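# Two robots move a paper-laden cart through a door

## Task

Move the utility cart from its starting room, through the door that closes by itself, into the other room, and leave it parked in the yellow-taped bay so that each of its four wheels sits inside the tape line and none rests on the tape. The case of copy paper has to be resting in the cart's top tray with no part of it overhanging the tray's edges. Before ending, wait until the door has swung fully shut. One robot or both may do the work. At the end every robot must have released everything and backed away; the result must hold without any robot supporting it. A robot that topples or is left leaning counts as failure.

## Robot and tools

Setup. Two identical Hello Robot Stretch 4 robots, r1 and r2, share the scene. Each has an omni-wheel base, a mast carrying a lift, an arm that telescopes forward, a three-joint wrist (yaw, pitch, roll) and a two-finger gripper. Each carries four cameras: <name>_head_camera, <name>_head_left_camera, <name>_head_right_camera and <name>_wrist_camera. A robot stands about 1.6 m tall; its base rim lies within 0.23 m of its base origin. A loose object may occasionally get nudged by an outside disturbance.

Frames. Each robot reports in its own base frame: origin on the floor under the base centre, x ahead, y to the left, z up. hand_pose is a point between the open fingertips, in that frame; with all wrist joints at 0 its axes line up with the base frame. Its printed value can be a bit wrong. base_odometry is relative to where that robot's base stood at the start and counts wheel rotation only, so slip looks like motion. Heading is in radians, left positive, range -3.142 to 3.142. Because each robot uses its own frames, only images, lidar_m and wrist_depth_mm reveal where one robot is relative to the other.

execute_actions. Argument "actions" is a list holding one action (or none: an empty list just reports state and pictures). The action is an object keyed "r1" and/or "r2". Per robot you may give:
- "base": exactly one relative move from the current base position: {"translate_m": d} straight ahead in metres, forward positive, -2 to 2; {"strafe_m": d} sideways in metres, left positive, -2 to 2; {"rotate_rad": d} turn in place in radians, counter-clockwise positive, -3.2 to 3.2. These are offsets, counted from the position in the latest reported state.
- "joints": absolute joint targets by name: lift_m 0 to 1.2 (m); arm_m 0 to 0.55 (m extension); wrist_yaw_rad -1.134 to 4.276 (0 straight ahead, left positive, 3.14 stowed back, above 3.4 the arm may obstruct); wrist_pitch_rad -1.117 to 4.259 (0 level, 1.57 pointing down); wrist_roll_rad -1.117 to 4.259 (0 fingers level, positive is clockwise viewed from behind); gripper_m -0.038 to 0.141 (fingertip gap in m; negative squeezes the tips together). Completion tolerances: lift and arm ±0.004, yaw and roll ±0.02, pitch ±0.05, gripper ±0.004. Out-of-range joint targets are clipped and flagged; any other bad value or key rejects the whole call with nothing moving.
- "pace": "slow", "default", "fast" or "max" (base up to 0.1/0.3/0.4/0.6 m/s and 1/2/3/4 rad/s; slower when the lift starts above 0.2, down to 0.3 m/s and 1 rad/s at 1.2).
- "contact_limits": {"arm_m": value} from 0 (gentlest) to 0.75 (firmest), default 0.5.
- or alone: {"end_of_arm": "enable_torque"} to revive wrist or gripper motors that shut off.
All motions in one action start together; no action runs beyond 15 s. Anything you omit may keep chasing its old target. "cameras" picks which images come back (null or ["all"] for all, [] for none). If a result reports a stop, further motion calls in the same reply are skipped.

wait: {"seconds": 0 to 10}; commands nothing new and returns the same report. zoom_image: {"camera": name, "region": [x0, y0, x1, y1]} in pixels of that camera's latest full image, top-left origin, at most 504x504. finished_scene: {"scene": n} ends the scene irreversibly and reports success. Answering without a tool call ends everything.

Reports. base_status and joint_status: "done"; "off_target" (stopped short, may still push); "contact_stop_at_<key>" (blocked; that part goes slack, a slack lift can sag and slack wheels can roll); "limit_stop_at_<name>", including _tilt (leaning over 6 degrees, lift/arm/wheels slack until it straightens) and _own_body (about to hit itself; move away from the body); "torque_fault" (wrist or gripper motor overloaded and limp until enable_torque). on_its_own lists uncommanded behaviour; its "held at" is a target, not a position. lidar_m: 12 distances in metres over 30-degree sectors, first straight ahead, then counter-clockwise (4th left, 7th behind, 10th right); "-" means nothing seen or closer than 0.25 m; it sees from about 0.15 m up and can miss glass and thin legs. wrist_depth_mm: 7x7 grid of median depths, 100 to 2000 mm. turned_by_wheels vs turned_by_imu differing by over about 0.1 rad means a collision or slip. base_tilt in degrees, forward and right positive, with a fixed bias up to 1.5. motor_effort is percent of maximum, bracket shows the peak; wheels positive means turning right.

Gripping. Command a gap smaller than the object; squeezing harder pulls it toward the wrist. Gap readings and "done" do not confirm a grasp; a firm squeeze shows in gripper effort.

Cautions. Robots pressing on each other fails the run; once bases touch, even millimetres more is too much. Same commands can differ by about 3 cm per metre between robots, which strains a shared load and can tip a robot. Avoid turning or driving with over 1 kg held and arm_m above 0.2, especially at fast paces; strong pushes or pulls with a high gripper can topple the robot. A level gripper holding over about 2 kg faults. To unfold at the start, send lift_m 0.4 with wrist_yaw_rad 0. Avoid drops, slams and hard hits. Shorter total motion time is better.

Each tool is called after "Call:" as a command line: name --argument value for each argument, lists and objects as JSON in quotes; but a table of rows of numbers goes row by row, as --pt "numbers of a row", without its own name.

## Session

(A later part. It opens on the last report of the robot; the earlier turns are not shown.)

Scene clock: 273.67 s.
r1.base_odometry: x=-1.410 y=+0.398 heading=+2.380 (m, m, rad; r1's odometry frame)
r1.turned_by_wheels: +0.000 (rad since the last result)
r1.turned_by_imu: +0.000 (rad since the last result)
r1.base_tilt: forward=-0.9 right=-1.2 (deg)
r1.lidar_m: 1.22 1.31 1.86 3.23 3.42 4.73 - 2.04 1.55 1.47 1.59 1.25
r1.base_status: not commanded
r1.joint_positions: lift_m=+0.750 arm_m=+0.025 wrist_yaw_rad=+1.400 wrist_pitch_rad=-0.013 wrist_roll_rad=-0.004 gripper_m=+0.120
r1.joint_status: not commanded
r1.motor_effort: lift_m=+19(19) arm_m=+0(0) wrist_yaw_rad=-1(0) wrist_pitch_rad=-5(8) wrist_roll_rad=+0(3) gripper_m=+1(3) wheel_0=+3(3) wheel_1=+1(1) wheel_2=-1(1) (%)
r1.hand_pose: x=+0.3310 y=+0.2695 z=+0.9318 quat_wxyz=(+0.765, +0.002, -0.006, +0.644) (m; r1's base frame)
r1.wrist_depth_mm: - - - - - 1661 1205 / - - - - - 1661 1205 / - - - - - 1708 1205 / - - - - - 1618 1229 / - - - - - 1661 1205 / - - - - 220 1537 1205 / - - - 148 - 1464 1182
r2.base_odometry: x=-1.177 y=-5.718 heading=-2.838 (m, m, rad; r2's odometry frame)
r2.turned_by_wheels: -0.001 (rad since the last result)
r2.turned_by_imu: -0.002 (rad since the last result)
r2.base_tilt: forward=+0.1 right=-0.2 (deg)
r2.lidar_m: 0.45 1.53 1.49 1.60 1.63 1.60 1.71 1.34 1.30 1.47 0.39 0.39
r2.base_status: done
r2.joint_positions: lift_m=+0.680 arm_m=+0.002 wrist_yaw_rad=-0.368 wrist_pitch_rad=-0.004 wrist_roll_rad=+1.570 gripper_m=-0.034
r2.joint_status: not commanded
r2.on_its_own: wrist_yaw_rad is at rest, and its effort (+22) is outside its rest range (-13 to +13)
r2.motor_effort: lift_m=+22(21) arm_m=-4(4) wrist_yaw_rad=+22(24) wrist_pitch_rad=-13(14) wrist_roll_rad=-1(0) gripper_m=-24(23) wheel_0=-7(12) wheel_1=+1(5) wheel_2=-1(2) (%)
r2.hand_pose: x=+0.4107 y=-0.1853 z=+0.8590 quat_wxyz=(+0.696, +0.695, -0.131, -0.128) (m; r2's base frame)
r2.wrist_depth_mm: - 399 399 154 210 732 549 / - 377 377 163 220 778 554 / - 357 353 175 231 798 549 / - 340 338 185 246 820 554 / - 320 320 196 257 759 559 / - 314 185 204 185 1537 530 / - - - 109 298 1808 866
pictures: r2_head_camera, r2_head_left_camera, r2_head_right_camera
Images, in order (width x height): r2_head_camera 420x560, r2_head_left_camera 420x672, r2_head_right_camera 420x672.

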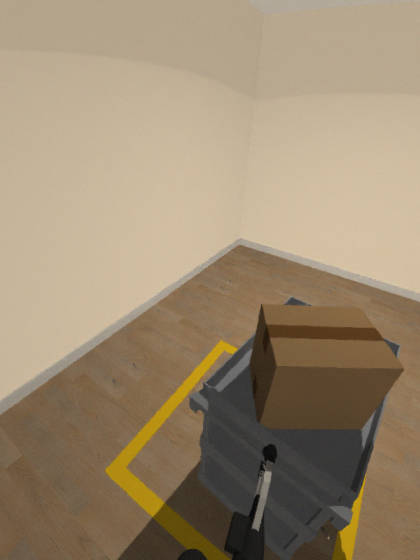

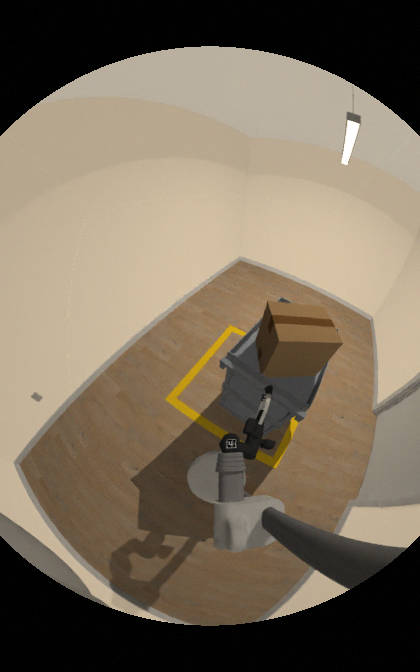

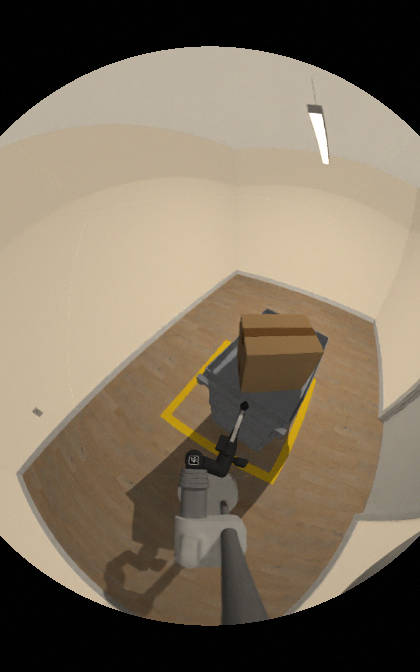

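Call:
execute_actions --actions '[{"r2":{"base":{"translate_m":-0.07},"pace":"slow"}}]' --cameras '[]'

Call:
execute_actions --actions '[{"r2":{"joints":{"gripper_m":0.09}}}]' --cameras '[]'

Call:
execute_actions --actions '[{"r2":{"base":{"translate_m":-0.4}}}]' --cameras '[]'

Call:
execute_actions --actions '[{"r2":{"base":{"strafe_m":-0.75},"joints":{"wrist_yaw_rad":0.1,"wrist_roll_rad":0,"wrist_pitch_rad":0.5,"lift_m":0.4},"pace":"fast"}}]' --cameras '["r2_head_camera","r2_wrist_camera","r1_head_left_camera"]'

Scene clock: 278.50 s.
r1.base_odometry: x=-1.410 y=+0.398 heading=+2.380 (m, m, rad; r1's odometry frame)
r1.turned_by_wheels: +0.000 (rad since the last result)
r1.turned_by_imu: +0.000 (rad since the last result)
r1.base_tilt: forward=-0.9 right=-1.2 (deg)
r1.lidar_m: 1.21 1.31 1.86 3.23 3.42 4.71 - 2.08 1.52 1.49 1.60 1.25
r1.base_status: not commanded
r1.joint_positions: lift_m=+0.750 arm_m=+0.025 wrist_yaw_rad=+1.400 wrist_pitch_rad=-0.013 wrist_roll_rad=-0.004 gripper_m=+0.120
r1.joint_status: not commanded
r1.motor_effort: lift_m=+19(19) arm_m=+0(0) wrist_yaw_rad=+0(0) wrist_pitch_rad=-6(6) wrist_roll_rad=-1(1) gripper_m=+0(2) wheel_0=+3(3) wheel_1=+1(1) wheel_2=-1(0) (%)
r1.hand_pose: x=+0.3310 y=+0.2695 z=+0.9318 quat_wxyz=(+0.765, +0.002, -0.006, +0.644) (m; r1's base frame)
r1.wrist_depth_mm: - - - - - 1661 1205 / - - - - - 1618 1255 / - - - - - 1618 1205 / - - - - - 1661 1182 / - - - - - 1618 1255 / - - - - 220 1537 1205 / - - - 148 - 1499 1160
r2.base_odometry: x=-1.110 y=-5.697 heading=-2.837 (m, m, rad; r2's odometry frame)
r2.turned_by_wheels: +0.000 (rad since the last result)
r2.turned_by_imu: -0.001 (rad since the last result)
r2.base_tilt: forward=+0.2 right=-0.2 (deg)
r2.lidar_m: 0.45 1.58 1.54 1.64 1.58 1.54 1.66 1.31 1.27 1.43 0.40 0.39
r2.base_status: done
r2.joint_positions: lift_m=+0.680 arm_m=+0.002 wrist_yaw_rad=-0.353 wrist_pitch_rad=-0.003 wrist_roll_rad=+1.570 gripper_m=-0.034
r2.joint_status: not commanded
r2.on_its_own: wrist_yaw_rad is at rest, and its effort (-19) is outside its rest range (-13 to +13)
r2.motor_effort: lift_m=+21(21) arm_m=-4(3) wrist_yaw_rad=-19(23) wrist_pitch_rad=-14(14) wrist_roll_rad=+0(0) gripper_m=-27(25) wheel_0=-1(10) wheel_1=-1(5) wheel_2=+9(14) (%)
r2.hand_pose: x=+0.4134 y=-0.1818 z=+0.8589 quat_wxyz=(+0.697, +0.696, -0.125, -0.123) (m; r2's base frame)
r2.wrist_depth_mm: - 410 407 158 213 732 539 / - 387 379 166 222 778 554 / - 362 357 176 234 798 549 / - 343 342 186 246 809 549 / - 324 324 196 259 759 559 / - 314 185 204 185 621 535 / - - - 109 294 1863 492
pictures: none
No camera images: the call's "cameras" was empty. Leave "cameras" out to get every camera's image.

Scene clock: 280.43 s.
r1.base_odometry: x=-1.410 y=+0.398 heading=+2.380 (m, m, rad; r1's odometry frame)
r1.turned_by_wheels: +0.000 (rad since the last result)
r1.turned_by_imu: +0.000 (rad since the last result)
r1.base_tilt: forward=-0.8 right=-1.3 (deg)
r1.lidar_m: 1.22 1.32 1.84 3.21 3.42 4.74 - 2.07 1.52 1.49 1.60 1.25
r1.base_status: not commanded
r1.joint_positions: lift_m=+0.750 arm_m=+0.025 wrist_yaw_rad=+1.400 wrist_pitch_rad=-0.013 wrist_roll_rad=-0.004 gripper_m=+0.120
r1.joint_status: not commanded
r1.motor_effort: lift_m=+19(19) arm_m=+0(0) wrist_yaw_rad=+0(0) wrist_pitch_rad=-8(8) wrist_roll_rad=-2(0) gripper_m=-1(1) wheel_0=+3(3) wheel_1=+1(0) wheel_2=+0(1) (%)
r1.hand_pose: x=+0.3310 y=+0.2695 z=+0.9318 quat_wxyz=(+0.765, +0.002, -0.006, +0.644) (m; r1's base frame)
r1.wrist_depth_mm: - - - - - 1618 1229 / - - - - - 1708 1205 / - - - - - 1708 1205 / - - - - - 1661 1229 / - - - - - 1661 1182 / - - - - 220 1499 1229 / - - - 148 - 1464 1160
r2.base_odometry: x=-1.110 y=-5.697 heading=-2.837 (m, m, rad; r2's odometry frame)
r2.turned_by_wheels: +0.000 (rad since the last result)
r2.turned_by_imu: -0.001 (rad since the last result)
r2.base_tilt: forward=+0.2 right=-0.3 (deg)
r2.lidar_m: 0.46 1.58 1.54 1.65 1.57 1.54 1.66 1.31 1.27 1.44 0.41 0.40
r2.base_status: not commanded
r2.joint_positions: lift_m=+0.680 arm_m=+0.002 wrist_yaw_rad=-0.360 wrist_pitch_rad=-0.006 wrist_roll_rad=+1.570 gripper_m=+0.090
r2.joint_status: all done
r2.motor_effort: lift_m=+22(22) arm_m=-4(4) wrist_yaw_rad=+0(19) wrist_pitch_rad=-7(14) wrist_roll_rad=+2(0) gripper_m=-1(18) wheel_0=+2(3) wheel_1=-1(1) wheel_2=+5(8) (%)
r2.hand_pose: x=+0.4121 y=-0.1834 z=+0.8595 quat_wxyz=(+0.696, +0.695, -0.128, -0.125) (m; r2's base frame)
r2.wrist_depth_mm: - - 421 167 221 759 544 / - 407 399 177 231 788 554 / - 377 377 186 242 798 559 / - 353 353 196 257 809 554 / - 336 334 262 266 768 559 / - 325 220 216 279 1537 549 / - - - 109 304 1661 508
pictures: none
No camera images: the call's "cameras" was empty. Leave "cameras" out to get every camera's image.

Scene clock: 283.23 s.
r1.base_odometry: x=-1.410 y=+0.398 heading=+2.380 (m, m, rad; r1's odometry frame)
r1.turned_by_wheels: +0.000 (rad since the last result)
r1.turned_by_imu: +0.000 (rad since the last result)
r1.base_tilt: forward=-0.9 right=-1.3 (deg)
r1.lidar_m: 1.22 1.30 1.83 3.24 3.44 4.73 - 2.08 1.56 1.48 1.60 1.27
r1.base_status: not commanded
r1.joint_positions: lift_m=+0.750 arm_m=+0.025 wrist_yaw_rad=+1.400 wrist_pitch_rad=-0.013 wrist_roll_rad=-0.004 gripper_m=+0.120
r1.joint_status: not commanded
r1.motor_effort: lift_m=+19(19) arm_m=+0(0) wrist_yaw_rad=+0(0) wrist_pitch_rad=-8(8) wrist_roll_rad=-2(0) gripper_m=-1(1) wheel_0=+3(3) wheel_1=+1(1) wheel_2=-1(0) (%)
r1.hand_pose: x=+0.3310 y=+0.2695 z=+0.9318 quat_wxyz=(+0.765, +0.002, -0.006, +0.644) (m; r1's base frame)
r1.wrist_depth_mm: - - - - - 1618 1229 / - - - - - 1661 1205 / - - - - - 1661 1205 / - - - - - 1708 1205 / - - - - - 1576 1205 / - - - - 220 1576 1160 / - - - 147 - 1499 1182
r2.base_odometry: x=-0.728 y=-5.577 heading=-2.838 (m, m, rad; r2's odometry frame)
r2.turned_by_wheels: +0.000 (rad since the last result)
r2.turned_by_imu: -0.001 (rad since the last result)
r2.base_tilt: forward=+0.2 right=-0.2 (deg)
r2.lidar_m: 0.77 1.81 1.77 1.62 1.25 1.20 1.30 1.07 1.03 1.12 1.74 0.74
r2.base_status: done
r2.joint_positions: lift_m=+0.680 arm_m=+0.002 wrist_yaw_rad=-0.360 wrist_pitch_rad=-0.006 wrist_roll_rad=+1.570 gripper_m=+0.090
r2.joint_status: not commanded
r2.motor_effort: lift_m=+22(22) arm_m=-4(4) wrist_yaw_rad=+1(0) wrist_pitch_rad=-9(7) wrist_roll_rad=-1(2) gripper_m=+3(1) wheel_0=-3(8) wheel_1=-1(6) wheel_2=+1(11) (%)
r2.hand_pose: x=+0.4121 y=-0.1834 z=+0.8596 quat_wxyz=(+0.696, +0.695, -0.129, -0.125) (m; r2's base frame)
r2.wrist_depth_mm: - - - - - 1708 1160 / - - - - - 1808 1205 / - - - - - 1042 1008 / - - 798 615 1182 603 597 / - - 750 634 1205 820 931 / - - 220 654 668 668 976 / - - - 109 - 699 1118
pictures: none
No camera images: the call's "cameras" was empty. Leave "cameras" out to get every camera's image.

Scene clock: 286.30 s.
r1.base_odometry: x=-1.410 y=+0.398 heading=+2.380 (m, m, rad; r1's odometry frame)
r1.turned_by_wheels: +0.000 (rad since the last result)
r1.turned_by_imu: +0.000 (rad since the last result)
r1.base_tilt: forward=-0.8 right=-1.2 (deg)
r1.lidar_m: 1.22 1.32 1.87 3.18 3.41 4.71 - 2.07 1.58 1.50 1.59 1.24
r1.base_status: not commanded
r1.joint_positions: lift_m=+0.750 arm_m=+0.025 wrist_yaw_rad=+1.400 wrist_pitch_rad=-0.013 wrist_roll_rad=-0.004 gripper_m=+0.120
r1.joint_status: not commanded
r1.motor_effort: lift_m=+19(19) arm_m=+0(0) wrist_yaw_rad=-1(1) wrist_pitch_rad=-7(7) wrist_roll_rad=-1(1) gripper_m=-2(1) wheel_0=+3(3) wheel_1=+1(1) wheel_2=+0(0) (%)
r1.hand_pose: x=+0.3310 y=+0.2695 z=+0.9318 quat_wxyz=(+0.765, +0.002, -0.006, +0.644) (m; r1's base frame)
r1.wrist_depth_mm: - - - - - 1661 1255 / - - - - - 1708 1205 / - - - - - 1618 1205 / - - - - - 1661 1229 / - - - - - 1618 1205 / - - - - 220 1576 1182 / - - - 148 - 1430 1160
r2.base_odometry: x=-0.953 y=-4.861 heading=-2.838 (m, m, rad; r2's odometry frame)
r2.turned_by_wheels: +0.000 (rad since the last result)
r2.turned_by_imu: -0.004 (rad since the last result)
r2.base_tilt: forward=+0.0 right=-0.3 (deg)
r2.lidar_m: 0.90 0.78 2.39 2.17 1.67 1.35 0.58 0.44 0.42 0.46 0.80 2.41
r2.base_status: done
r2.joint_positions: lift_m=+0.400 arm_m=+0.002 wrist_yaw_rad=+0.100 wrist_pitch_rad=+0.502 wrist_roll_rad=+0.000 gripper_m=+0.090
r2.joint_status: all done
r2.motor_effort: lift_m=+15(20) arm_m=-3(4) wrist_yaw_rad=+1(7) wrist_pitch_rad=-6(6) wrist_roll_rad=-2(4) gripper_m=+1(2) wheel_0=-2(12) wheel_1=+1(12) wheel_2=+0(0) (%)
r2.hand_pose: x=+0.4332 y=-0.0617 z=+0.4396 quat_wxyz=(+0.967, -0.012, +0.248, +0.048) (m; r2's base frame)
r2.wrist_depth_mm: 820 615 699 - - - - / 525 - - - - - - / 1008 1118 1160 1336 1464 1464 1430 / 891 904 866 1078 1118 1098 1078 / 917 750 931 904 891 878 866 / 788 768 220 768 707 732 732 / 676 668 676 109 661 634 640
pictures: r1_head_left_camera, r2_head_camera, r2_wrist_camera
camera_calibration (this result's frames):
r2_wrist_camera: T_world_to_cam=[[0.0912187, -0.995654, -0.0187703, -0.0934616], [-0.522456, -0.0318022, -0.852073, 0.645689], [0.847773, 0.0875317, -0.523086, 0.0999841], [0, 0, 0, 1]] pos_world=[0.261105, -0.0812728, 0.60072]
Images, in order (width x height): r1_head_left_camera 420x672, r2_head_camera 420x560, r2_wrist_camera 616x392.

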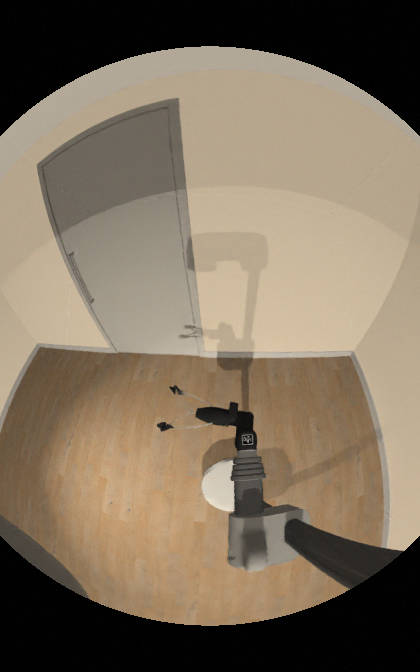

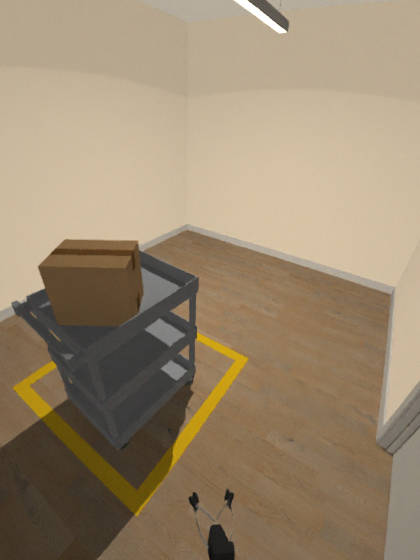

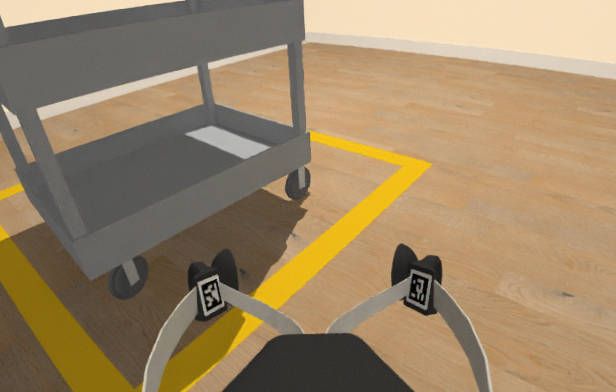

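Wheels are inside, the box is within the tray, and the door is shut.

Call:
finished_scene --scene 1

The scene is finished: the task was done.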